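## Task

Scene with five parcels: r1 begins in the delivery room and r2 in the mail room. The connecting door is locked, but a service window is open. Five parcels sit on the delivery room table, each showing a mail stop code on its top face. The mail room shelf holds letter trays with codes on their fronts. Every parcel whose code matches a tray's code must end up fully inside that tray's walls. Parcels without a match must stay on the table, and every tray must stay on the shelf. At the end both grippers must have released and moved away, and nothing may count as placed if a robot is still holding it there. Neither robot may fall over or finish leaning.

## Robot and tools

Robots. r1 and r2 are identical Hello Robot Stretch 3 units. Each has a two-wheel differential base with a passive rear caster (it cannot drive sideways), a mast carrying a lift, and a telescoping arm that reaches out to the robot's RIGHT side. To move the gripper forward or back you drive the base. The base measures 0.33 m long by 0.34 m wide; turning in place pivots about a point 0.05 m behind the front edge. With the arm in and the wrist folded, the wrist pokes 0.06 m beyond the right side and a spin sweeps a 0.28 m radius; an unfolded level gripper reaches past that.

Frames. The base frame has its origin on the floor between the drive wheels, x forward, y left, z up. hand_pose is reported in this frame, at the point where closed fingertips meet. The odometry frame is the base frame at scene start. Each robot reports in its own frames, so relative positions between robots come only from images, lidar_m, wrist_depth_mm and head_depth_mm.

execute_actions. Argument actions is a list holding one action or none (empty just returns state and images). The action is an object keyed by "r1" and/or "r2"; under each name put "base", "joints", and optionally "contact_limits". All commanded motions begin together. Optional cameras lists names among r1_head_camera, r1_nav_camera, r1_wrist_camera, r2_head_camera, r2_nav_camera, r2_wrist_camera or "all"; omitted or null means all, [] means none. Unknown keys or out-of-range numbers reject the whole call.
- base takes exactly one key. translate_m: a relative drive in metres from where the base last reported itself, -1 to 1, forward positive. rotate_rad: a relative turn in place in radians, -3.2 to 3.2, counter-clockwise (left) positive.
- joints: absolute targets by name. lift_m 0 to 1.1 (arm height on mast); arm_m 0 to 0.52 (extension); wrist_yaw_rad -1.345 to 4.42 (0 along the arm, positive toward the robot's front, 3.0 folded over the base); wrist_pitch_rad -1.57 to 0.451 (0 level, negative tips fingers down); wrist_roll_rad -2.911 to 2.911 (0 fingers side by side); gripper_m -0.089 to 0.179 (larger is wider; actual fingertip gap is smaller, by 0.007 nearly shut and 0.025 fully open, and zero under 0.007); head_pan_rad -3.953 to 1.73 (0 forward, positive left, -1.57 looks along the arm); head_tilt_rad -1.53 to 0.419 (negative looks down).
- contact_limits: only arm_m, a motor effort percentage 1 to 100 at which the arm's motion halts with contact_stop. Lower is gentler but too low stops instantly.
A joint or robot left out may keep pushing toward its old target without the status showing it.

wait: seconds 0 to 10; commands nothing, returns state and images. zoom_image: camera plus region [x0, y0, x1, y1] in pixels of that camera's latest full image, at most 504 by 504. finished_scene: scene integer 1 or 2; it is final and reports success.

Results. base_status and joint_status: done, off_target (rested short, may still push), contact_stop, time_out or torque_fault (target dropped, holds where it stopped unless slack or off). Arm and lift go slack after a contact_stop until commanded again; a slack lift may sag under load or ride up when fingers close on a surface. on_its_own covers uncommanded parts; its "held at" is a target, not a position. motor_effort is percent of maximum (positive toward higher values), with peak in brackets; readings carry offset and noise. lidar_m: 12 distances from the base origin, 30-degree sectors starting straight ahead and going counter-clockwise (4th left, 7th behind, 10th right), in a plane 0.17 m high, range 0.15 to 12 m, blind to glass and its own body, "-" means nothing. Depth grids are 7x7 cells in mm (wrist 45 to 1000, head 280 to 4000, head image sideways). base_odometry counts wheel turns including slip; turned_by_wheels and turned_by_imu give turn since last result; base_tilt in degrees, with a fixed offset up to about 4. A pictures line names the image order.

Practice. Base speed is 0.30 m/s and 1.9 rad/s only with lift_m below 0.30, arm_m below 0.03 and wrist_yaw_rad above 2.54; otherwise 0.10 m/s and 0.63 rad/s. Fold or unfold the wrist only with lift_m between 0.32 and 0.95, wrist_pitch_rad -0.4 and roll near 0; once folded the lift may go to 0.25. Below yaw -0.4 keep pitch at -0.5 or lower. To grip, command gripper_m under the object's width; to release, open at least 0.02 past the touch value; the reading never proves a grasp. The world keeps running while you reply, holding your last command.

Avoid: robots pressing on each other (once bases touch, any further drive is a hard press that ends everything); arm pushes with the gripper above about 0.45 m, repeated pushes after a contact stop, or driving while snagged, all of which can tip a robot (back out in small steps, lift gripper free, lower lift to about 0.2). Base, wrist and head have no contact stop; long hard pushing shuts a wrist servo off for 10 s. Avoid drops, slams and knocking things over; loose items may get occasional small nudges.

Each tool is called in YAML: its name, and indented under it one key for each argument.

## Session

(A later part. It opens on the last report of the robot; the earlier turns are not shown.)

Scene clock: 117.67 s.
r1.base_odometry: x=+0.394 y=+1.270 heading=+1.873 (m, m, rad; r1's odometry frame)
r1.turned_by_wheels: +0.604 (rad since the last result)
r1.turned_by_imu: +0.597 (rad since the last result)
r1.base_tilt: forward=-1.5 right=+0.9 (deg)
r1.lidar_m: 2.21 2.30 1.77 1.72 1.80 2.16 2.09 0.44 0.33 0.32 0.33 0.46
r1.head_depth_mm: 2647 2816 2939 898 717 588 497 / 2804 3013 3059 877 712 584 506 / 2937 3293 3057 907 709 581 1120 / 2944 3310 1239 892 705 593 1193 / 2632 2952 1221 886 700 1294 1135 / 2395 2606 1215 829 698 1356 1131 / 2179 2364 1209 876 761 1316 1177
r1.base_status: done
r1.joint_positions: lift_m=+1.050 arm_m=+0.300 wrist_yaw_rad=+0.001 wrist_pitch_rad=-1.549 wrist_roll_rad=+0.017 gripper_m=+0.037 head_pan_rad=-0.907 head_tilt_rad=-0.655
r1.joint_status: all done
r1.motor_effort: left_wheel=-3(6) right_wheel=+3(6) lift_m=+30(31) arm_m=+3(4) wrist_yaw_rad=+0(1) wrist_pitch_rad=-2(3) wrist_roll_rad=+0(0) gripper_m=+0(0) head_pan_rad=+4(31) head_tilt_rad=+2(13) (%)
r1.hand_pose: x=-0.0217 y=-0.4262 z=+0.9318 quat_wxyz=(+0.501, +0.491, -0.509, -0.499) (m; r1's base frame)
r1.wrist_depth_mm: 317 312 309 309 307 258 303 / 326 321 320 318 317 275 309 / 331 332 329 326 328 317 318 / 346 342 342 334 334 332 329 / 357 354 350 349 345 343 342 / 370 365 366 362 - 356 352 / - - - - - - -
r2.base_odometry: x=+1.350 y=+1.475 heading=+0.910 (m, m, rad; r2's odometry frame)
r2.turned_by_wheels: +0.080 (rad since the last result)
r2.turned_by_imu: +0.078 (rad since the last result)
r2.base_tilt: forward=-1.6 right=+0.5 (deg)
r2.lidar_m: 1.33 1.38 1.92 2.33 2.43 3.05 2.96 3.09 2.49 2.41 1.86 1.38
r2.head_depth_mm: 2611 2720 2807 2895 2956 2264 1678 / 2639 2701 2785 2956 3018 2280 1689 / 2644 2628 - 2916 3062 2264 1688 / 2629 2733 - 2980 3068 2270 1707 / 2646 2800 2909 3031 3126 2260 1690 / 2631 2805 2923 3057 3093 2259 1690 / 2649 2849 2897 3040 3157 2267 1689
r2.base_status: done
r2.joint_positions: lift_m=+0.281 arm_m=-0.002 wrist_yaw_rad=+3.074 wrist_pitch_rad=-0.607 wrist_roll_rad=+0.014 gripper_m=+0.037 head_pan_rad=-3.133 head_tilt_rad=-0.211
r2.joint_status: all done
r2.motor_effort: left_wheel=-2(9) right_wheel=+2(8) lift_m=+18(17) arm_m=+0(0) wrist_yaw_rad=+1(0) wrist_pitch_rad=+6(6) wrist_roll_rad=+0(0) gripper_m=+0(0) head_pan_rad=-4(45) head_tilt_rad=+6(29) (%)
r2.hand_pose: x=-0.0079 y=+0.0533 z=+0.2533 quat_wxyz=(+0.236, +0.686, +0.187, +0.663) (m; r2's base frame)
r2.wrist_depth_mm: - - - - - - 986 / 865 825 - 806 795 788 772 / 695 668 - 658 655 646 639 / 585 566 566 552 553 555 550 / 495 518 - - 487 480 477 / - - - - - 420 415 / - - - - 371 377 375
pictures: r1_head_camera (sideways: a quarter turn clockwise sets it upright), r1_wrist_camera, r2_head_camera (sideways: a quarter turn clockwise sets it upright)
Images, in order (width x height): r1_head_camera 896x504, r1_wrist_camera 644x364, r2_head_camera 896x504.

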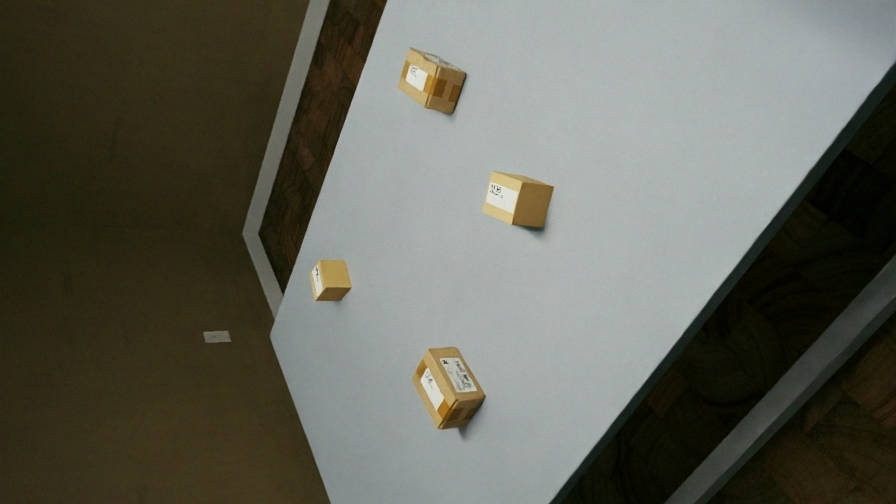

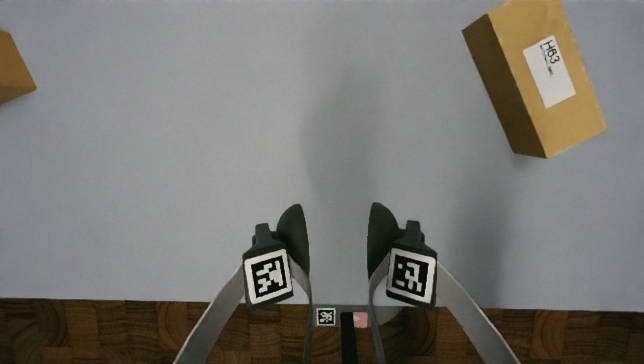

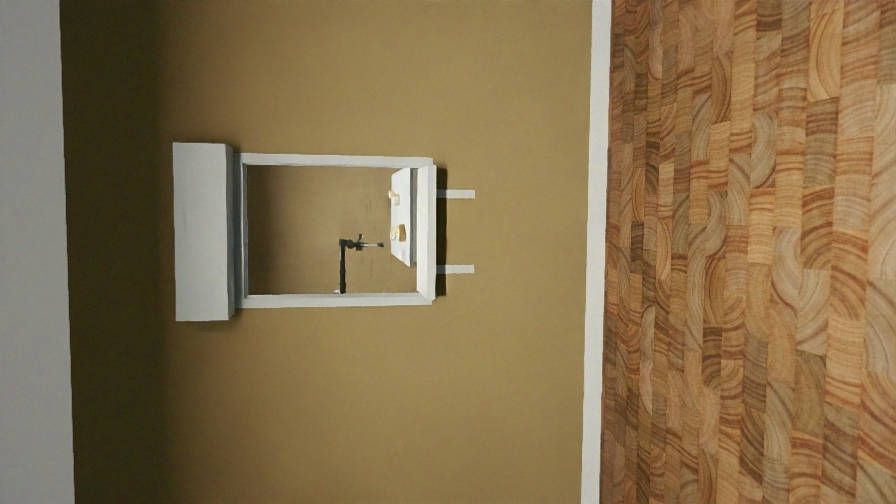

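execute_actions:
  actions:
    - {"r1": {"base": {"translate_m": 0.305}, "joints": {"arm_m": 0.46, "wrist_pitch_rad": -1.0, "lift_m": 0.99, "gripper_m": 0.13, "head_pan_rad": -1.1, "head_tilt_rad": -0.7}}, "r2": {"base": {"translate_m": -1.0}, "joints": {"head_tilt_rad": -0.3}}}
  cameras: ["r1_head_camera", "r1_wrist_camera", "r2_head_camera"]

Scene clock: 183.73 s.
r1.base_odometry: x=+0.304 y=+1.561 heading=+1.873 (m, m, rad; r1's odometry frame)
r1.turned_by_wheels: +0.000 (rad since the last result)
r1.turned_by_imu: +0.002 (rad since the last result)
r1.base_tilt: forward=-1.7 right=+1.0 (deg)
r1.lidar_m: 1.91 1.99 1.77 1.71 1.78 2.48 2.40 0.45 0.33 0.32 0.34 0.47
r1.head_depth_mm: 2463 2708 2854 870 643 572 498 / 2593 2861 2819 868 688 569 518 / 2751 3045 2772 860 685 569 1126 / 2881 3205 1145 855 679 566 1165 / 2877 3242 1140 846 671 593 1169 / 2515 2765 1123 841 673 1289 1111 / 2227 2389 2495 837 667 1359 1113
r1.base_status: done
r1.joint_positions: lift_m=+0.990 arm_m=+0.460 wrist_yaw_rad=+0.000 wrist_pitch_rad=-1.012 wrist_roll_rad=+0.017 gripper_m=+0.130 head_pan_rad=-1.093 head_tilt_rad=-0.691
r1.joint_status: all done
r1.motor_effort: left_wheel=-3(4) right_wheel=+3(8) lift_m=+22(26) arm_m=+3(2) wrist_yaw_rad=+0(0) wrist_pitch_rad=+5(7) wrist_roll_rad=+0(0) gripper_m=+1(93) head_pan_rad=-4(21) head_tilt_rad=-4(9) (%)
r1.hand_pose: x=-0.0216 y=-0.7201 z=+0.8988 quat_wxyz=(+0.613, +0.340, -0.623, -0.346) (m; r1's base frame)
r1.wrist_depth_mm: 415 407 396 393 391 383 380 / 382 380 373 370 367 361 356 / 359 353 346 340 339 338 332 / 336 331 330 276 320 319 314 / 319 313 310 301 303 302 298 / 298 299 292 290 288 - 283 / 284 280 278 275 273 271 267
r2.base_odometry: x=+0.736 y=+0.686 heading=+0.909 (m, m, rad; r2's odometry frame)
r2.turned_by_wheels: +0.000 (rad since the last result)
r2.turned_by_imu: +0.000 (rad since the last result)
r2.base_tilt: forward=-1.6 right=+0.5 (deg)
r2.lidar_m: 2.33 2.42 2.42 2.32 2.42 2.03 1.97 2.05 2.48 2.39 2.50 2.40
r2.head_depth_mm: 1679 1767 1849 1973 2041 1981 1537 / 1533 1777 1869 1973 2093 2006 1546 / 1533 - - 1993 2087 1988 1553 / 1532 - - 2022 2120 2003 1533 / 1547 - - 2033 2130 1998 1554 / 1728 1817 1930 2032 2162 1995 1538 / 1749 1848 1945 2040 2176 2004 1538
r2.base_status: done
r2.joint_positions: lift_m=+0.281 arm_m=-0.002 wrist_yaw_rad=+3.074 wrist_pitch_rad=-0.607 wrist_roll_rad=+0.014 gripper_m=+0.037 head_pan_rad=-3.133 head_tilt_rad=-0.297
r2.joint_status: all done
r2.motor_effort: left_wheel=-2(11) right_wheel=+2(5) lift_m=+17(17) arm_m=+1(1) wrist_yaw_rad=+0(1) wrist_pitch_rad=+6(6) wrist_roll_rad=+0(0) gripper_m=+0(0) head_pan_rad=-3(3) head_tilt_rad=-2(14) (%)
r2.hand_pose: x=-0.0079 y=+0.0533 z=+0.2533 quat_wxyz=(+0.236, +0.686, +0.187, +0.663) (m; r2's base frame)
r2.wrist_depth_mm: - - - - - - 968 / 849 842 - 812 793 787 782 / 707 671 - 663 650 655 630 / 574 581 561 557 563 551 538 / 494 520 - - 484 482 479 / - - - - - 424 418 / - - - - 372 377 375
pictures: r1_head_camera (sideways: a quarter turn clockwise sets it upright), r1_wrist_camera, r2_head_camera (sideways: a quarter turn clockwise sets it upright)
Images, in order (width x height): r1_head_camera 896x504, r1_wrist_camera 644x364, r2_head_camera 896x504.

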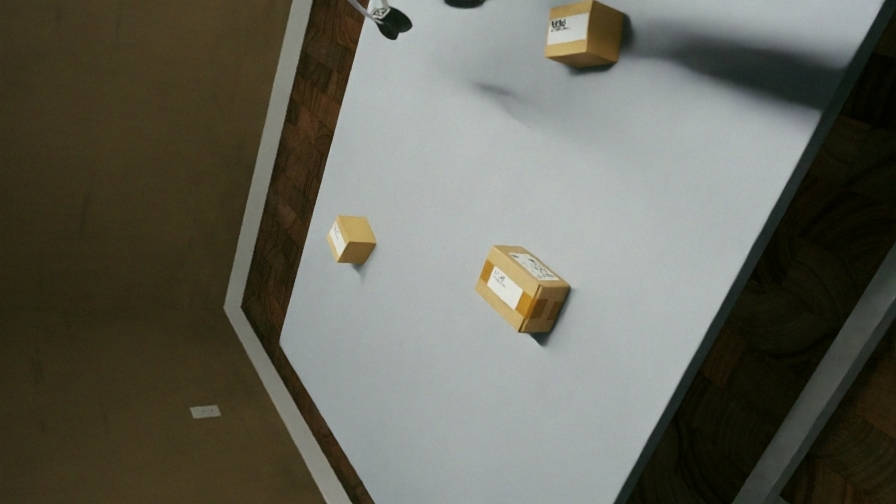

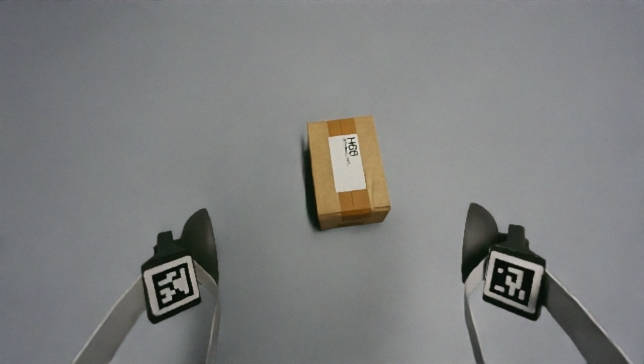

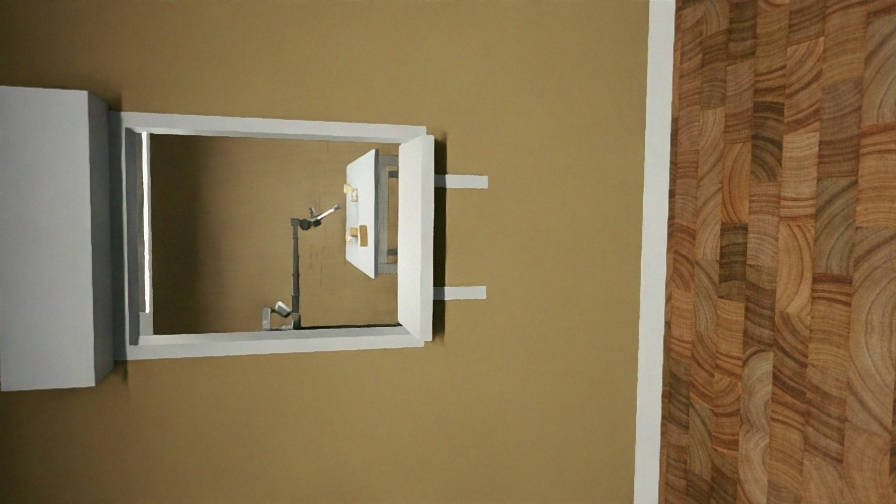

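zoom_image:
  camera: "r1_wrist_camera"
  region: [290, 110, 410, 230]

zoom_image:
  camera: "r1_head_camera"
  region: [465, 235, 575, 345]

zoom_image:
  camera: "r1_head_camera"
  region: [310, 200, 390, 280]

zoom_image:
  camera: "r1_head_camera"
  region: [535, 0, 635, 80]

Region (290, 110, 410, 230) of r1_wrist_camera's 644x364 image, scaled by 4.200.

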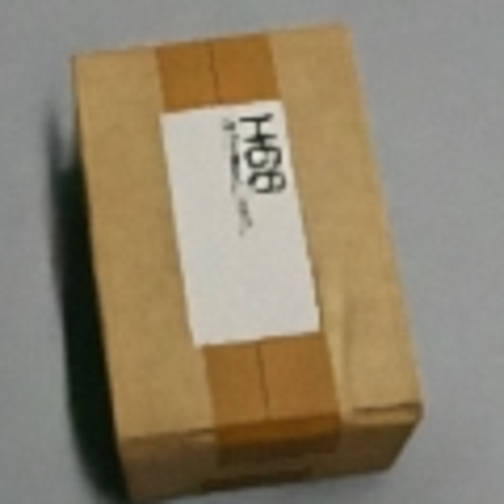

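Region (465, 235, 575, 345) of r1_head_camera's 896x504 image, scaled by 4.582, with more detail than that image has.

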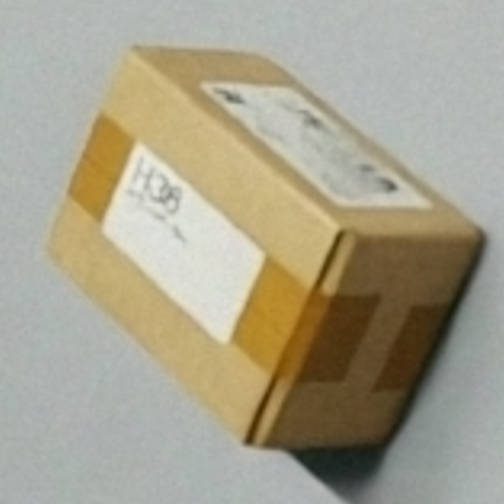

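Region (310, 200, 390, 280) of r1_head_camera's 896x504 image, scaled by 6.300, with more detail than that image has.

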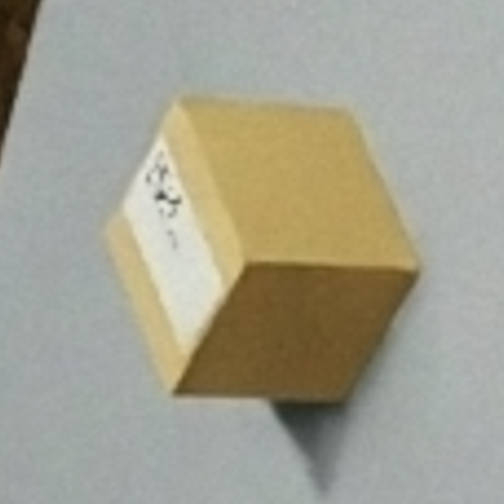

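Region (535, 0, 635, 80) of r1_head_camera's 896x504 image, scaled by 5.040, with more detail than that image has; it fills the top 403 rows of this view, and the rest is white.

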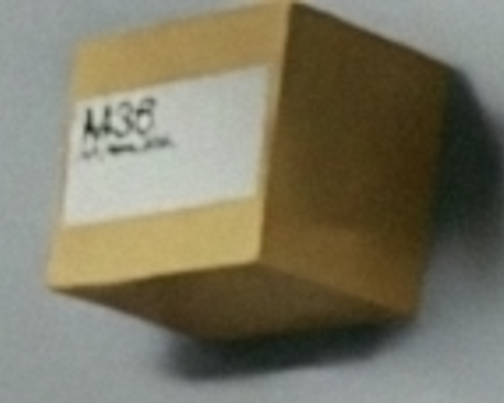

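execute_actions:
  actions:
    - {"r1": {"joints": {"arm_m": 0.505, "lift_m": 0.93}}, "r2": {"base": {"translate_m": -0.1}}}
  cameras: ["r1_wrist_camera"]

Scene clock: 197.67 s.
r1.base_odometry: x=+0.304 y=+1.561 heading=+1.873 (m, m, rad; r1's odometry frame)
r1.turned_by_wheels: +0.000 (rad since the last result)
r1.turned_by_imu: +0.001 (rad since the last result)
r1.base_tilt: forward=-1.6 right=+1.0 (deg)
r1.lidar_m: 1.90 1.99 1.77 1.72 1.79 2.48 2.40 0.45 0.33 0.32 0.34 0.47
r1.head_depth_mm: 2523 2759 2852 856 645 573 499 / 2585 2854 2813 862 687 570 519 / 2722 2997 2770 864 683 569 1126 / 2826 3173 1153 855 679 564 1172 / 2855 3222 1134 848 670 593 1169 / 2527 2779 1123 842 674 1298 1110 / 2214 2445 2494 834 670 1350 1116
r1.base_status: not commanded
r1.joint_positions: lift_m=+0.930 arm_m=+0.505 wrist_yaw_rad=+0.000 wrist_pitch_rad=-1.012 wrist_roll_rad=+0.017 gripper_m=+0.130 head_pan_rad=-1.093 head_tilt_rad=-0.691
r1.joint_status: all done
r1.motor_effort: left_wheel=-3(3) right_wheel=+3(2) lift_m=+22(22) arm_m=+3(4) wrist_yaw_rad=+0(0) wrist_pitch_rad=+5(5) wrist_roll_rad=+0(0) gripper_m=+1(0) head_pan_rad=-3(3) head_tilt_rad=-3(4) (%)
r1.hand_pose: x=-0.0216 y=-0.7652 z=+0.8389 quat_wxyz=(+0.613, +0.340, -0.623, -0.346) (m; r1's base frame)
r1.wrist_depth_mm: 330 323 322 314 312 307 305 / 306 303 299 292 292 288 284 / 288 281 279 277 271 270 267 / 268 267 262 208 253 253 251 / 253 252 248 197 237 244 239 / 238 242 235 231 230 - 225 / 228 223 223 221 220 217 215
r2.base_odometry: x=+0.675 y=+0.607 heading=+0.909 (m, m, rad; r2's odometry frame)
r2.turned_by_wheels: +0.000 (rad since the last result)
r2.turned_by_imu: +0.000 (rad since the last result)
r2.base_tilt: forward=-1.6 right=+0.5 (deg)
r2.lidar_m: 2.42 2.52 2.42 2.32 2.43 1.93 1.87 1.94 2.47 2.39 2.50 2.50
r2.head_depth_mm: 1598 1681 1757 1874 1972 1981 1534 / 1493 1707 1776 1877 1972 1998 1552 / 1453 - - 1911 2001 2012 1530 / 1452 - - 1941 2000 1997 1533 / 1465 - - 1917 2002 2000 1550 / 1629 1749 1821 1940 2059 2006 1524 / 1660 1741 1833 1930 2064 2000 1543
r2.base_status: done
r2.joint_positions: lift_m=+0.281 arm_m=-0.002 wrist_yaw_rad=+3.074 wrist_pitch_rad=-0.607 wrist_roll_rad=+0.014 gripper_m=+0.037 head_pan_rad=-3.133 head_tilt_rad=-0.297
r2.joint_status: not commanded
r2.motor_effort: left_wheel=-2(11) right_wheel=+2(5) lift_m=+17(18) arm_m=+0(0) wrist_yaw_rad=+0(0) wrist_pitch_rad=+6(6) wrist_roll_rad=+0(0) gripper_m=+0(0) head_pan_rad=-4(4) head_tilt_rad=-1(3) (%)
r2.hand_pose: x=-0.0079 y=+0.0533 z=+0.2533 quat_wxyz=(+0.236, +0.686, +0.187, +0.663) (m; r2's base frame)
r2.wrist_depth_mm: - - - - - - - / 841 822 - 823 794 790 781 / 694 680 - 656 652 646 637 / 577 563 575 549 556 549 543 / 501 520 - - 494 483 477 / - - - - - 419 416 / - - - - 374 382 373
pictures: r1_wrist_camera
Images, in order (width x height): r1_wrist_camera 644x364.

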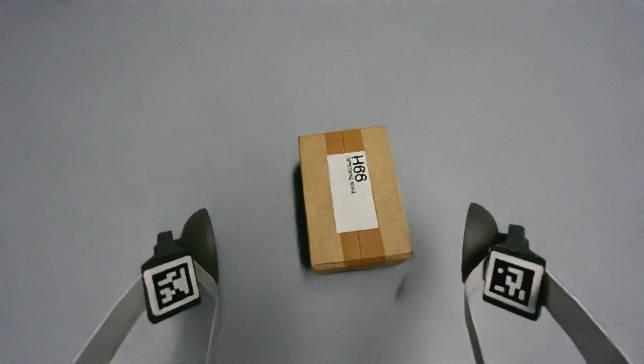

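zoom_image:
  camera: "r1_wrist_camera"
  region: [320, 140, 390, 210]

Region (320, 140, 390, 210) of r1_wrist_camera's 644x364 image, scaled by 7.200.

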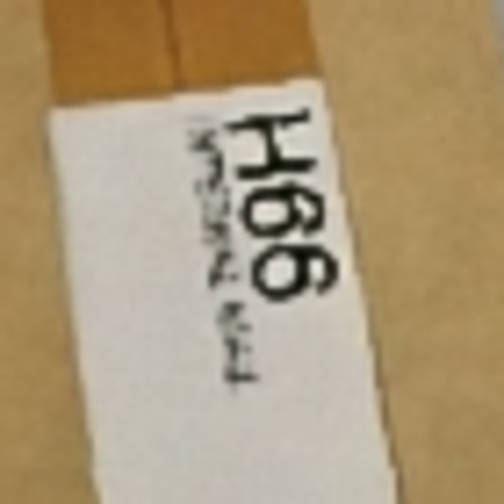

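execute_actions:
  actions:
    - {"r1": {"base": {"translate_m": 0.30}, "joints": {"arm_m": 0.234, "lift_m": 0.96, "wrist_yaw_rad": -0.05, "head_pan_rad": -1.3, "head_tilt_rad": -0.6}}, "r2": {"base": {"translate_m": -0.7}}}
  cameras: ["r1_head_camera", "r1_wrist_camera", "r2_head_camera"]

Scene clock: 222.27 s.
r1.base_odometry: x=+0.214 y=+1.848 heading=+1.873 (m, m, rad; r1's odometry frame)
r1.turned_by_wheels: +0.000 (rad since the last result)
r1.turned_by_imu: +0.002 (rad since the last result)
r1.base_tilt: forward=-1.5 right=+1.1 (deg)
r1.lidar_m: 1.61 1.68 1.76 1.71 1.78 2.48 2.70 0.46 0.34 0.33 0.34 0.48
r1.head_depth_mm: 2443 2682 2872 - 732 611 510 / 2507 2726 2951 1028 638 590 507 / 2541 2820 3043 935 725 604 517 / 2611 2919 3150 969 742 600 530 / 2729 2984 3172 966 737 599 1138 / 2762 3012 3093 999 732 595 1157 / 2446 2558 2750 2277 726 591 824
r1.base_status: done
r1.joint_positions: lift_m=+0.960 arm_m=+0.234 wrist_yaw_rad=-0.049 wrist_pitch_rad=-1.011 wrist_roll_rad=+0.017 gripper_m=+0.130 head_pan_rad=-1.293 head_tilt_rad=-0.606
r1.joint_status: all done
r1.motor_effort: left_wheel=-3(5) right_wheel=+2(6) lift_m=+31(33) arm_m=-3(2) wrist_yaw_rad=-1(1) wrist_pitch_rad=+5(5) wrist_roll_rad=+0(0) gripper_m=+0(0) head_pan_rad=-4(25) head_tilt_rad=+2(12) (%)
r1.hand_pose: x=-0.0273 y=-0.4946 z=+0.8685 quat_wxyz=(+0.605, +0.324, -0.632, -0.361) (m; r1's base frame)
r1.wrist_depth_mm: 374 363 360 356 351 348 347 / 345 341 339 332 328 325 320 / 323 318 315 310 307 305 299 / 303 299 297 291 290 285 280 / 285 282 280 228 270 274 267 / 271 270 264 215 256 - 254 / 257 253 252 246 246 245 241
r2.base_odometry: x=+0.244 y=+0.055 heading=+0.909 (m, m, rad; r2's odometry frame)
r2.turned_by_wheels: +0.000 (rad since the last result)
r2.turned_by_imu: +0.000 (rad since the last result)
r2.base_tilt: forward=-1.6 right=+0.5 (deg)
r2.lidar_m: 3.10 3.24 2.40 2.34 1.64 1.21 1.17 1.22 1.69 2.38 2.48 3.22
r2.head_depth_mm: 992 1040 1088 1148 1216 1284 1363 / 3180 - - 1288 1223 1295 1378 / 3195 - - 2979 1243 1316 1387 / 3253 - - 2954 1250 1329 1399 / 3170 - - - 1255 1333 1408 / 1166 - - 1280 1264 1346 1420 / 1030 1085 1143 1206 1268 1360 1433
r2.base_status: done
r2.joint_positions: lift_m=+0.281 arm_m=-0.002 wrist_yaw_rad=+3.074 wrist_pitch_rad=-0.607 wrist_roll_rad=+0.014 gripper_m=+0.037 head_pan_rad=-3.133 head_tilt_rad=-0.297
r2.joint_status: not commanded
r2.motor_effort: left_wheel=-2(10) right_wheel=+3(5) lift_m=+17(17) arm_m=+0(0) wrist_yaw_rad=+0(0) wrist_pitch_rad=+7(6) wrist_roll_rad=+0(0) gripper_m=+0(0) head_pan_rad=-4(3) head_tilt_rad=-2(2) (%)
r2.hand_pose: x=-0.0079 y=+0.0533 z=+0.2533 quat_wxyz=(+0.236, +0.686, +0.187, +0.663) (m; r2's base frame)
r2.wrist_depth_mm: - - - - - - - / 845 828 - 811 794 790 790 / 696 681 - 666 673 665 635 / 581 573 566 561 555 555 538 / 496 515 - - 487 474 473 / - - - - - 426 421 / - - - - 374 377 376
pictures: r1_head_camera (sideways: a quarter turn clockwise sets it upright), r1_wrist_camera, r2_head_camera (sideways: a quarter turn clockwise sets it upright)
Images, in order (width x height): r1_head_camera 896x504, r1_wrist_camera 644x364, r2_head_camera 896x504.

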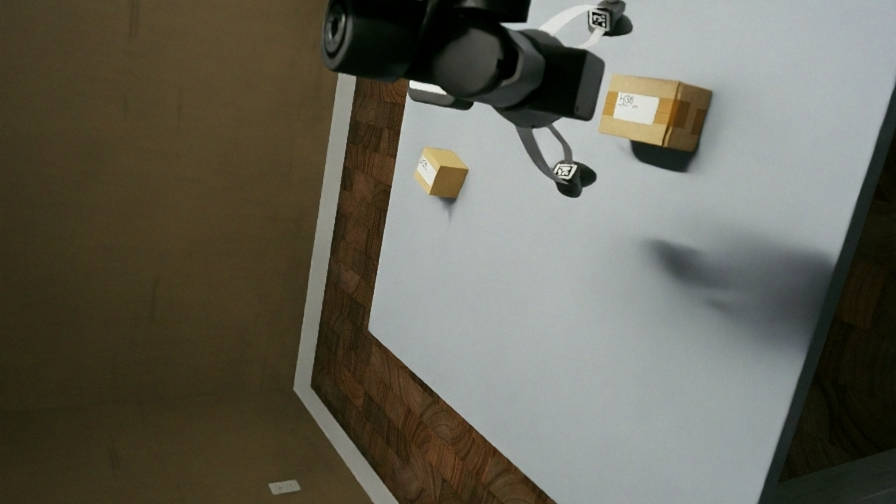

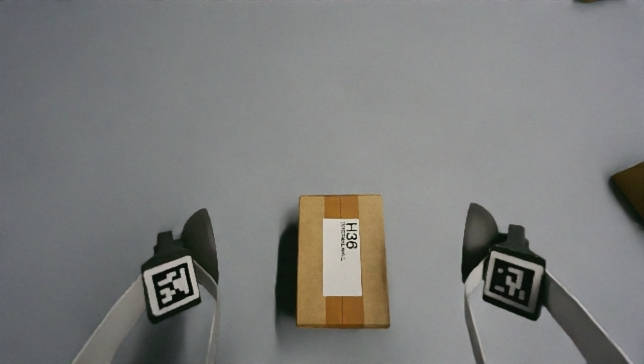

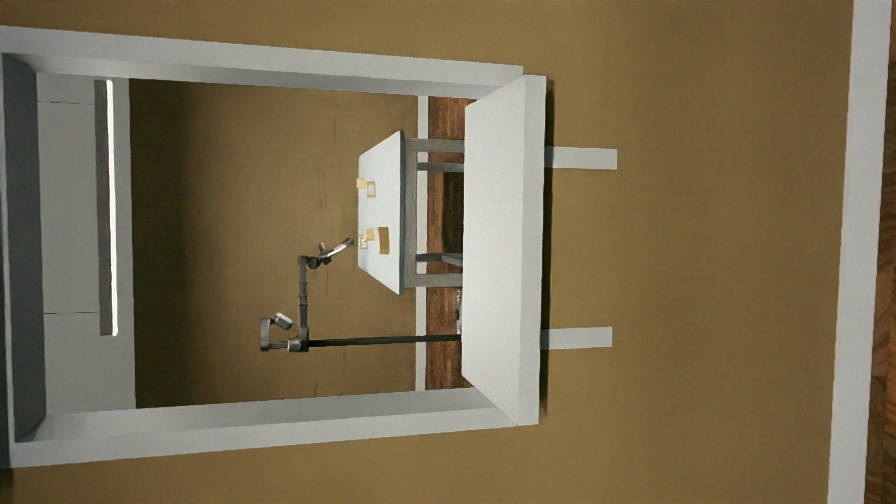

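zoom_image:
  camera: "r1_wrist_camera"
  region: [290, 190, 400, 300]

zoom_image:
  camera: "r1_head_camera"
  region: [405, 140, 475, 210]

Region (290, 190, 400, 300) of r1_wrist_camera's 644x364 image, scaled by 4.582.

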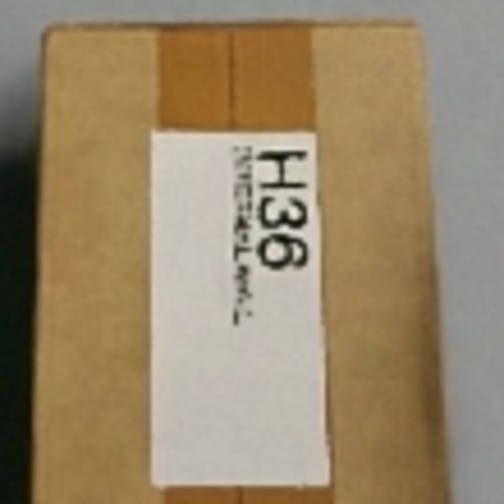

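Region (405, 140, 475, 210) of r1_head_camera's 896x504 image, scaled by 7.200, with more detail than that image has.

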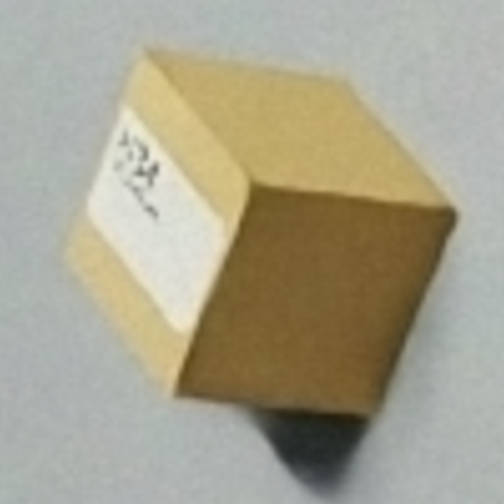

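execute_actions:
  actions:
    - {"r1": {"joints": {"lift_m": 0.875, "arm_m": 0.232, "gripper_m": 0.11}}}
  cameras: ["r1_head_camera", "r1_wrist_camera"]

Scene clock: 246.43 s.
r1.base_odometry: x=+0.214 y=+1.848 heading=+1.873 (m, m, rad; r1's odometry frame)
r1.turned_by_wheels: +0.000 (rad since the last result)
r1.turned_by_imu: +0.001 (rad since the last result)
r1.base_tilt: forward=-1.5 right=+1.0 (deg)
r1.lidar_m: 1.61 1.68 1.76 1.71 1.78 2.48 2.70 0.46 0.34 0.33 0.34 0.48
r1.head_depth_mm: 2414 2672 2893 2614 - 594 511 / 2491 2763 2951 1036 - 589 508 / 2570 2836 3030 936 747 604 519 / 2627 2881 3126 964 741 601 531 / 2723 2947 3187 961 739 600 1135 / 2756 3006 3104 992 734 594 1152 / 2404 2584 2711 2267 729 592 822
r1.base_status: not commanded
r1.joint_positions: lift_m=+0.875 arm_m=+0.232 wrist_yaw_rad=-0.049 wrist_pitch_rad=-1.011 wrist_roll_rad=+0.017 gripper_m=+0.110 head_pan_rad=-1.293 head_tilt_rad=-0.606
r1.joint_status: all done
r1.motor_effort: left_wheel=-4(3) right_wheel=+3(2) lift_m=+22(25) arm_m=-2(1) wrist_yaw_rad=-1(0) wrist_pitch_rad=+5(5) wrist_roll_rad=+0(0) gripper_m=+0(83) head_pan_rad=-4(4) head_tilt_rad=+2(2) (%)
r1.hand_pose: x=-0.0273 y=-0.4926 z=+0.7839 quat_wxyz=(+0.605, +0.324, -0.632, -0.361) (m; r1's base frame)
r1.wrist_depth_mm: 255 250 247 244 242 237 233 / 235 234 231 229 225 221 220 / 222 219 217 214 212 208 206 / 208 206 204 147 194 197 195 / 195 194 193 139 140 187 184 / 185 185 181 132 132 - 175 / 176 174 173 129 166 167 167
r2.base_odometry: x=+0.244 y=+0.055 heading=+0.909 (m, m, rad; r2's odometry frame)
r2.turned_by_wheels: +0.000 (rad since the last result)
r2.turned_by_imu: +0.000 (rad since the last result)
r2.base_tilt: forward=-1.6 right=+0.5 (deg)
r2.lidar_m: 3.10 3.26 2.41 2.34 1.64 1.21 1.17 1.22 1.69 2.38 2.48 3.19
r2.head_depth_mm: 991 1034 1093 1145 1213 1286 1367 / 3177 - - 1280 1226 1304 1385 / 3204 - - 2955 1231 1311 1398 / 3130 - - 2934 1246 1318 1400 / 3181 - - - 1259 1331 1408 / 1166 - - 1282 1266 1348 1416 / 1029 1087 1137 1201 1269 1357 1437
r2.base_status: not commanded
r2.joint_positions: lift_m=+0.281 arm_m=-0.002 wrist_yaw_rad=+3.074 wrist_pitch_rad=-0.607 wrist_roll_rad=+0.014 gripper_m=+0.037 head_pan_rad=-3.133 head_tilt_rad=-0.297
r2.joint_status: not commanded
r2.motor_effort: left_wheel=-2(2) right_wheel=+2(3) lift_m=+17(18) arm_m=+0(0) wrist_yaw_rad=+0(0) wrist_pitch_rad=+6(6) wrist_roll_rad=+0(0) gripper_m=+0(0) head_pan_rad=-4(4) head_tilt_rad=-2(2) (%)
r2.hand_pose: x=-0.0079 y=+0.0533 z=+0.2533 quat_wxyz=(+0.236, +0.686, +0.187, +0.663) (m; r2's base frame)
r2.wrist_depth_mm: - - - - - - 995 / 848 816 - 804 802 784 778 / 688 694 - 661 659 644 646 / 577 569 565 558 557 551 548 / 491 525 - - 491 481 477 / - - - - - 423 420 / - - - - 374 375 375
pictures: r1_head_camera (sideways: a quarter turn clockwise sets it upright), r1_wrist_camera
Images, in order (width x height): r1_head_camera 896x504, r1_wrist_camera 644x364.

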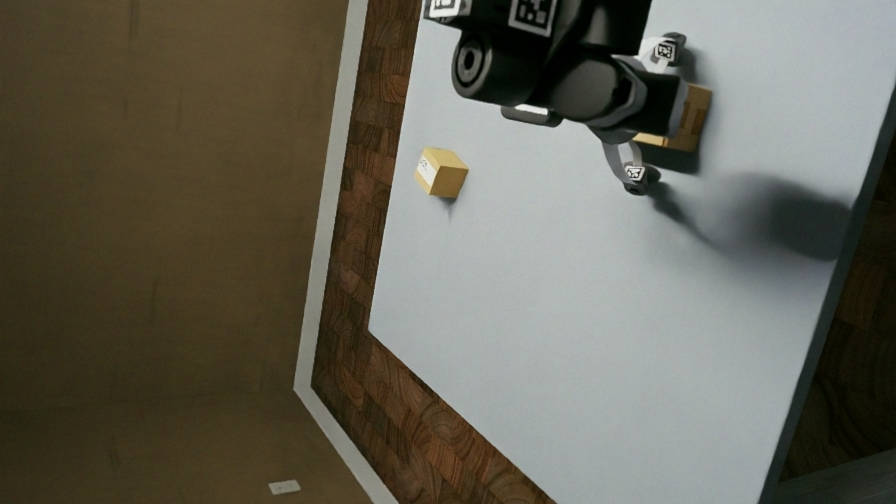

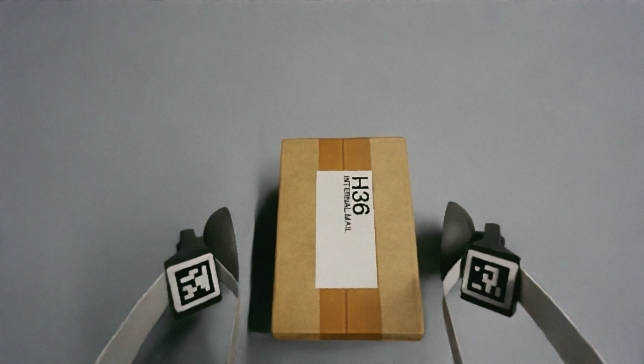

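execute_actions:
  actions:
    - {"r1": {"joints": {"gripper_m": 0.015}}}
  cameras: ["r1_wrist_camera"]

Scene clock: 252.77 s.
r1.base_odometry: x=+0.214 y=+1.848 heading=+1.873 (m, m, rad; r1's odometry frame)
r1.turned_by_wheels: +0.000 (rad since the last result)
r1.turned_by_imu: +0.001 (rad since the last result)
r1.base_tilt: forward=-1.6 right=+1.0 (deg)
r1.lidar_m: 1.61 1.68 1.76 1.70 1.78 2.48 2.70 0.46 0.34 0.33 0.34 0.48
r1.head_depth_mm: 2451 2671 2901 2647 - 610 510 / 2489 2697 3005 1031 - 590 509 / 2564 2796 3018 933 746 602 519 / 2662 2904 3124 966 741 601 529 / 2698 2996 3130 957 737 598 1138 / 2766 2971 3123 996 733 596 1154 / 2425 2583 2719 2268 728 592 823
r1.base_status: not commanded
r1.joint_positions: lift_m=+0.875 arm_m=+0.232 wrist_yaw_rad=-0.049 wrist_pitch_rad=-1.011 wrist_roll_rad=+0.017 gripper_m=+0.016 head_pan_rad=-1.293 head_tilt_rad=-0.606
r1.joint_status: all done
r1.motor_effort: left_wheel=-3(3) right_wheel=+2(3) lift_m=+22(22) arm_m=-2(2) wrist_yaw_rad=+0(1) wrist_pitch_rad=+5(5) wrist_roll_rad=+0(0) gripper_m=-25(100) head_pan_rad=-3(4) head_tilt_rad=+3(3) (%)
r1.hand_pose: x=-0.0273 y=-0.4926 z=+0.7839 quat_wxyz=(+0.605, +0.324, -0.632, -0.361) (m; r1's base frame)
r1.wrist_depth_mm: 254 252 249 246 241 238 235 / 236 233 232 228 225 223 220 / 222 221 216 215 210 208 205 / 207 205 203 145 193 197 194 / 197 194 193 138 138 186 184 / 185 184 - 131 130 177 175 / 176 175 172 128 167 168 166
r2.base_odometry: x=+0.244 y=+0.055 heading=+0.909 (m, m, rad; r2's odometry frame)
r2.turned_by_wheels: +0.000 (rad since the last result)
r2.turned_by_imu: +0.000 (rad since the last result)
r2.base_tilt: forward=-1.7 right=+0.5 (deg)
r2.lidar_m: 3.09 3.26 2.41 2.34 1.64 1.21 1.17 1.22 1.69 2.38 2.49 3.22
r2.head_depth_mm: 987 1040 1092 1151 1225 1287 1371 / 3192 - - 1290 1217 1307 1378 / 3207 - - 2956 1231 1315 1385 / 3150 - - 2980 1252 1319 1407 / 3208 - - - 1260 1324 1407 / 1174 - - 1281 1262 1353 1412 / 1027 1082 1141 1207 1270 1348 1436
r2.base_status: not commanded
r2.joint_positions: lift_m=+0.281 arm_m=-0.002 wrist_yaw_rad=+3.074 wrist_pitch_rad=-0.607 wrist_roll_rad=+0.014 gripper_m=+0.037 head_pan_rad=-3.133 head_tilt_rad=-0.297
r2.joint_status: not commanded
r2.motor_effort: left_wheel=-2(2) right_wheel=+2(3) lift_m=+18(18) arm_m=+0(0) wrist_yaw_rad=+0(1) wrist_pitch_rad=+6(6) wrist_roll_rad=+0(0) gripper_m=-1(0) head_pan_rad=-3(3) head_tilt_rad=-1(1) (%)
r2.hand_pose: x=-0.0079 y=+0.0533 z=+0.2533 quat_wxyz=(+0.236, +0.686, +0.187, +0.663) (m; r2's base frame)
r2.wrist_depth_mm: - - - - - - 986 / 853 840 - 802 800 779 805 / 681 664 - 652 656 645 641 / 582 569 571 559 554 544 542 / 498 519 - - 496 479 474 / - - - - - 423 418 / - - - - 372 380 375
pictures: r1_wrist_camera
Images, in order (width x height): r1_wrist_camera 644x364.

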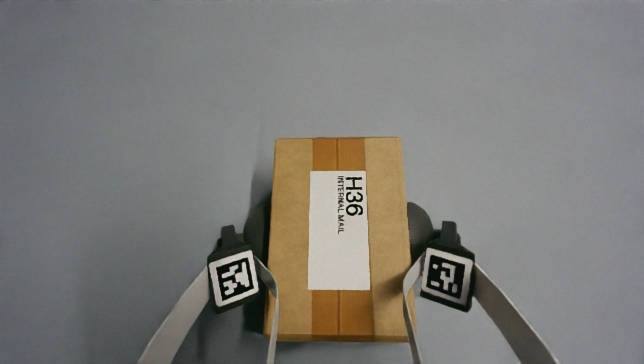

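execute_actions:
  actions:
    - {"r1": {"base": {"translate_m": -0.2}, "joints": {"gripper_m": 0.0, "lift_m": 0.93, "arm_m": 0.0, "wrist_yaw_rad": 2.6, "wrist_pitch_rad": -0.55, "head_pan_rad": -1.2, "head_tilt_rad": -1.2}}, "r2": {"base": {"translate_m": -0.37}, "joints": {"lift_m": 0.45}}}
  cameras: ["r1_nav_camera", "r1_wrist_camera"]

Scene clock: 269.27 s.
r1.base_odometry: x=+0.274 y=+1.657 heading=+1.873 (m, m, rad; r1's odometry frame)
r1.turned_by_wheels: +0.000 (rad since the last result)
r1.turned_by_imu: +0.000 (rad since the last result)
r1.base_tilt: forward=-1.5 right=+1.0 (deg)
r1.lidar_m: 1.81 1.89 1.77 1.71 1.79 2.47 2.50 0.45 0.34 0.33 0.34 0.47
r1.head_depth_mm: 764 682 - - 1268 1179 1094 / 759 687 - - 1230 1186 1088 / 758 674 - 1345 - - - / 752 669 606 1344 - - - / 750 667 603 1369 1281 1153 1053 / 744 664 612 1359 1256 324 295 / 741 662 623 1306 1251 1168 286
r1.base_status: done
r1.joint_positions: lift_m=+0.930 arm_m=+0.003 wrist_yaw_rad=+2.599 wrist_pitch_rad=-0.575 wrist_roll_rad=+0.017 gripper_m=+0.018 head_pan_rad=-1.207 head_tilt_rad=-1.185
r1.joint_status: gripper_m off_target (ended at +0.018, target +0.000); the others done
joint sent to its limit — the command would take r1.arm_m past its lower limit, so that joint was sent only as far as its limit.
r1.on_its_own: gripper_m is held at +0.017, not at your +0.000, by its stall guard, which is not easing now
r1.motor_effort: left_wheel=-3(7) right_wheel=+3(4) lift_m=+31(34) arm_m=-2(4) wrist_yaw_rad=+1(2) wrist_pitch_rad=+10(9) wrist_roll_rad=+0(0) gripper_m=-23(100) head_pan_rad=+4(17) head_tilt_rad=-7(34) (%)
r1.hand_pose: x=+0.0831 y=+0.0251 z=+0.9088 quat_wxyz=(+0.376, +0.712, +0.008, +0.593) (m; r1's base frame)
r1.wrist_depth_mm: - - - - - - - / - - - - - - - / - - - - - - - / - - - 145 - - - / - - - 138 138 - - / - - - 132 131 - - / - - - 129 973 997 -
r2.base_odometry: x=+0.017 y=-0.237 heading=+0.909 (m, m, rad; r2's odometry frame)
r2.turned_by_wheels: +0.000 (rad since the last result)
r2.turned_by_imu: +0.000 (rad since the last result)
r2.base_tilt: forward=-1.6 right=+0.5 (deg)
r2.lidar_m: 3.48 3.30 2.42 2.34 1.13 0.83 0.81 0.84 1.16 2.37 2.47 3.40
r2.head_depth_mm: 3200 - - 865 822 867 925 / 3129 - - - 895 874 938 / 3157 - - 3717 892 881 940 / 3137 - - 3043 894 894 948 / 3138 - - - 896 900 957 / 3468 - - - 901 907 969 / 3127 - - 910 858 913 978
r2.base_status: done
r2.joint_positions: lift_m=+0.449 arm_m=-0.002 wrist_yaw_rad=+3.074 wrist_pitch_rad=-0.607 wrist_roll_rad=+0.014 gripper_m=+0.037 head_pan_rad=-3.133 head_tilt_rad=-0.297
r2.joint_status: all done
r2.motor_effort: left_wheel=-2(10) right_wheel=+2(6) lift_m=+48(51) arm_m=+0(0) wrist_yaw_rad=+0(0) wrist_pitch_rad=+6(6) wrist_roll_rad=+0(0) gripper_m=+0(0) head_pan_rad=-3(4) head_tilt_rad=-3(2) (%)
r2.hand_pose: x=-0.0079 y=+0.0533 z=+0.4221 quat_wxyz=(+0.236, +0.686, +0.187, +0.663) (m; r2's base frame)
r2.wrist_depth_mm: - - - - - - - / - - - - - - - / 947 947 - 946 944 909 908 / 827 839 812 803 807 775 783 / 718 702 707 689 702 679 675 / 627 625 639 618 - 596 600 / 560 564 - - 537 538 535
pictures: r1_nav_camera (sideways: a quarter turn counterclockwise sets it upright), r1_wrist_camera
Images, in order (width x height): r1_nav_camera 672x504, r1_wrist_camera 644x364.

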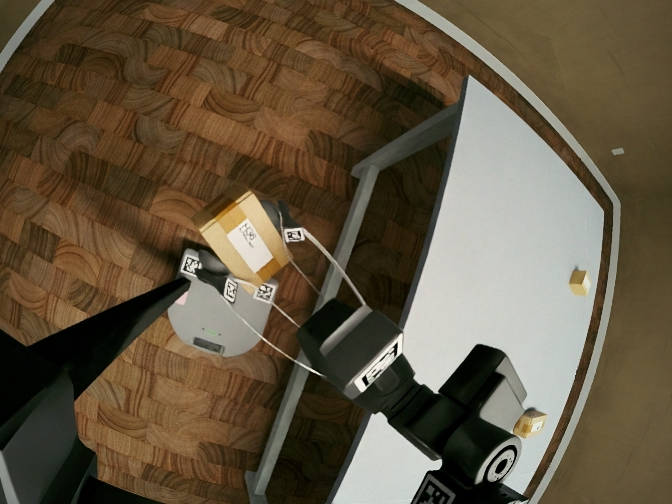

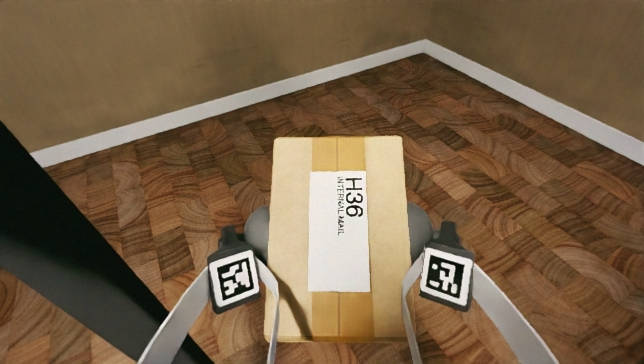

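execute_actions:
  actions:
    - {"r1": {"base": {"translate_m": -0.84}, "joints": {"lift_m": 0.29, "arm_m": 0.005, "head_pan_rad": -2.6, "head_tilt_rad": -0.5}}, "r2": {"base": {"rotate_rad": -1.609}, "joints": {"lift_m": 0.97, "wrist_yaw_rad": 0.0, "wrist_pitch_rad": -0.55, "gripper_m": 0.12, "head_pan_rad": -1.75, "head_tilt_rad": -0.5}}}
  cameras: ["r1_nav_camera", "r1_wrist_camera", "r2_head_camera", "r2_wrist_camera"]

Scene clock: 294.03 s.
r1.base_odometry: x=+0.524 y=+0.855 heading=+1.873 (m, m, rad; r1's odometry frame)
r1.turned_by_wheels: +0.000 (rad since the last result)
r1.turned_by_imu: -0.004 (rad since the last result)
r1.base_tilt: forward=-1.7 right=+1.0 (deg)
r1.lidar_m: 1.28 2.41 1.78 1.73 1.80 1.72 1.66 1.73 2.39 0.30 0.32 0.45
r1.head_depth_mm: - - 1621 1703 1825 1600 1308 / - - 1705 1820 1924 1593 1304 / - - 1789 1949 2026 1578 1287 / 1618 1755 1886 2106 1994 1580 1288 / 1720 1870 2041 2268 1972 1561 1284 / 1837 1998 2203 2400 1974 1557 1284 / 1950 2127 2368 2563 1978 1544 1277
r1.base_status: done
r1.joint_positions: lift_m=+0.290 arm_m=+0.005 wrist_yaw_rad=+2.599 wrist_pitch_rad=-0.575 wrist_roll_rad=+0.017 gripper_m=+0.018 head_pan_rad=-2.593 head_tilt_rad=-0.506
r1.joint_status: all done
r1.on_its_own: gripper_m is held at +0.017, not at your +0.000, by its stall guard, which is not easing now
r1.motor_effort: left_wheel=-3(10) right_wheel=+2(5) lift_m=+23(27) arm_m=+3(3) wrist_yaw_rad=+1(1) wrist_pitch_rad=+10(10) wrist_roll_rad=+0(0) gripper_m=-23(23) head_pan_rad=-3(48) head_tilt_rad=+2(34) (%)
r1.hand_pose: x=+0.0831 y=+0.0231 z=+0.2692 quat_wxyz=(+0.376, +0.712, +0.008, +0.593) (m; r1's base frame)
r1.wrist_depth_mm: - - - - - - - / 956 922 903 888 865 840 820 / 757 736 713 711 694 674 658 / 643 600 594 145 542 572 565 / - 532 525 138 138 489 481 / - - - 131 132 432 423 / - - - 128 377 389 380
r2.base_odometry: x=+0.017 y=-0.237 heading=-0.700 (m, m, rad; r2's odometry frame)
r2.turned_by_wheels: -1.609 (rad since the last result)
r2.turned_by_imu: -1.588 (rad since the last result)
r2.base_tilt: forward=-1.6 right=+0.5 (deg)
r2.lidar_m: 2.38 2.45 3.29 3.47 3.46 2.45 2.34 1.17 0.84 0.81 0.83 1.11
r2.head_depth_mm: 697 757 836 918 1013 - - / 685 742 813 905 985 - - / 739 782 831 867 974 - - / - - - 899 950 - - / - - 3803 904 935 - - / - - 3840 905 911 1005 1161 / - - - 907 890 994 1116
r2.base_status: done
r2.joint_positions: lift_m=+0.969 arm_m=-0.002 wrist_yaw_rad=+0.002 wrist_pitch_rad=-0.570 wrist_roll_rad=+0.014 gripper_m=+0.120 head_pan_rad=-1.757 head_tilt_rad=-0.494
r2.joint_status: all done
r2.motor_effort: left_wheel=+2(6) right_wheel=-2(6) lift_m=+48(48) arm_m=+0(0) wrist_yaw_rad=-1(2) wrist_pitch_rad=+11(11) wrist_roll_rad=+0(0) gripper_m=+0(80) head_pan_rad=+3(44) head_tilt_rad=-4(24) (%)
r2.hand_pose: x=-0.0212 y=-0.3456 z=+0.9495 quat_wxyz=(+0.674, +0.198, -0.683, -0.200) (m; r2's base frame)
r2.wrist_depth_mm: 532 563 557 551 535 527 522 / 522 474 468 479 470 594 591 / 664 668 653 662 668 662 652 / 766 755 746 736 749 737 729 / 882 865 862 869 843 826 840 / - - - - - - - / - - - - - - -
pictures: r1_nav_camera (sideways: a quarter turn counterclockwise sets it upright), r1_wrist_camera, r2_head_camera (sideways: a quarter turn clockwise sets it upright), r2_wrist_camera
Images, in order (width x height): r1_nav_camera 672x504, r1_wrist_camera 644x364, r2_head_camera 896x504, r2_wrist_camera 644x364.

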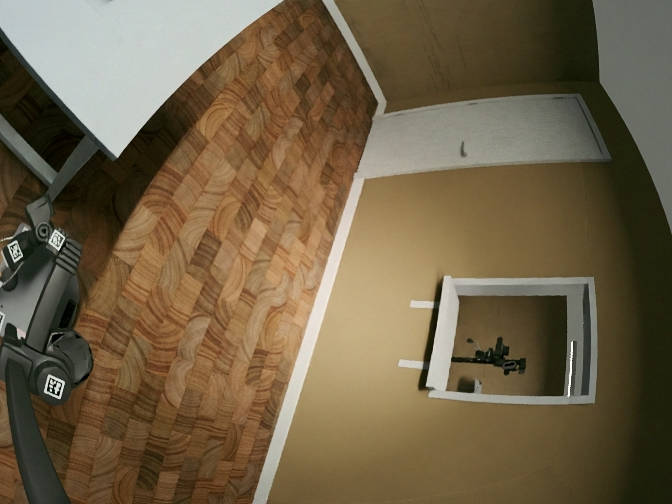

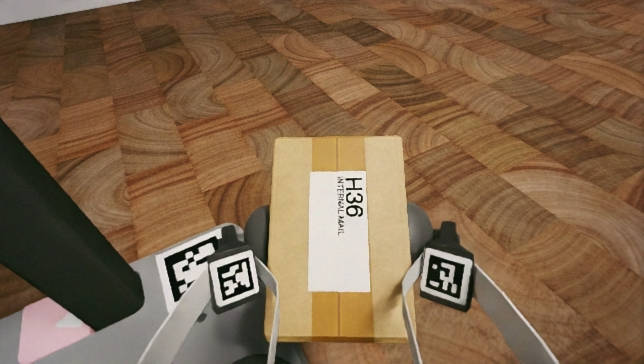

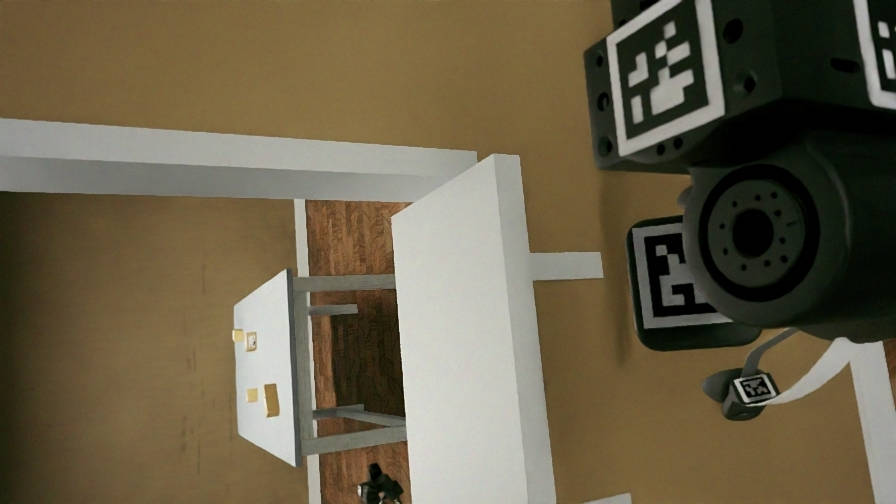

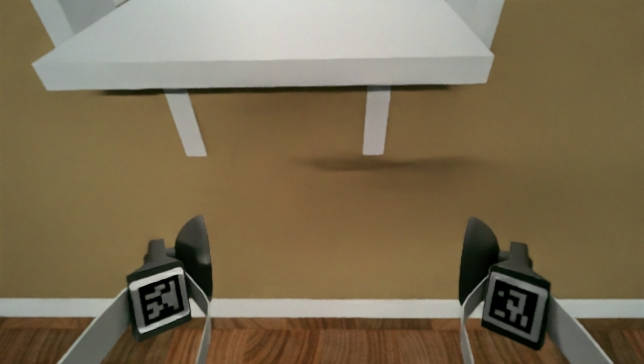

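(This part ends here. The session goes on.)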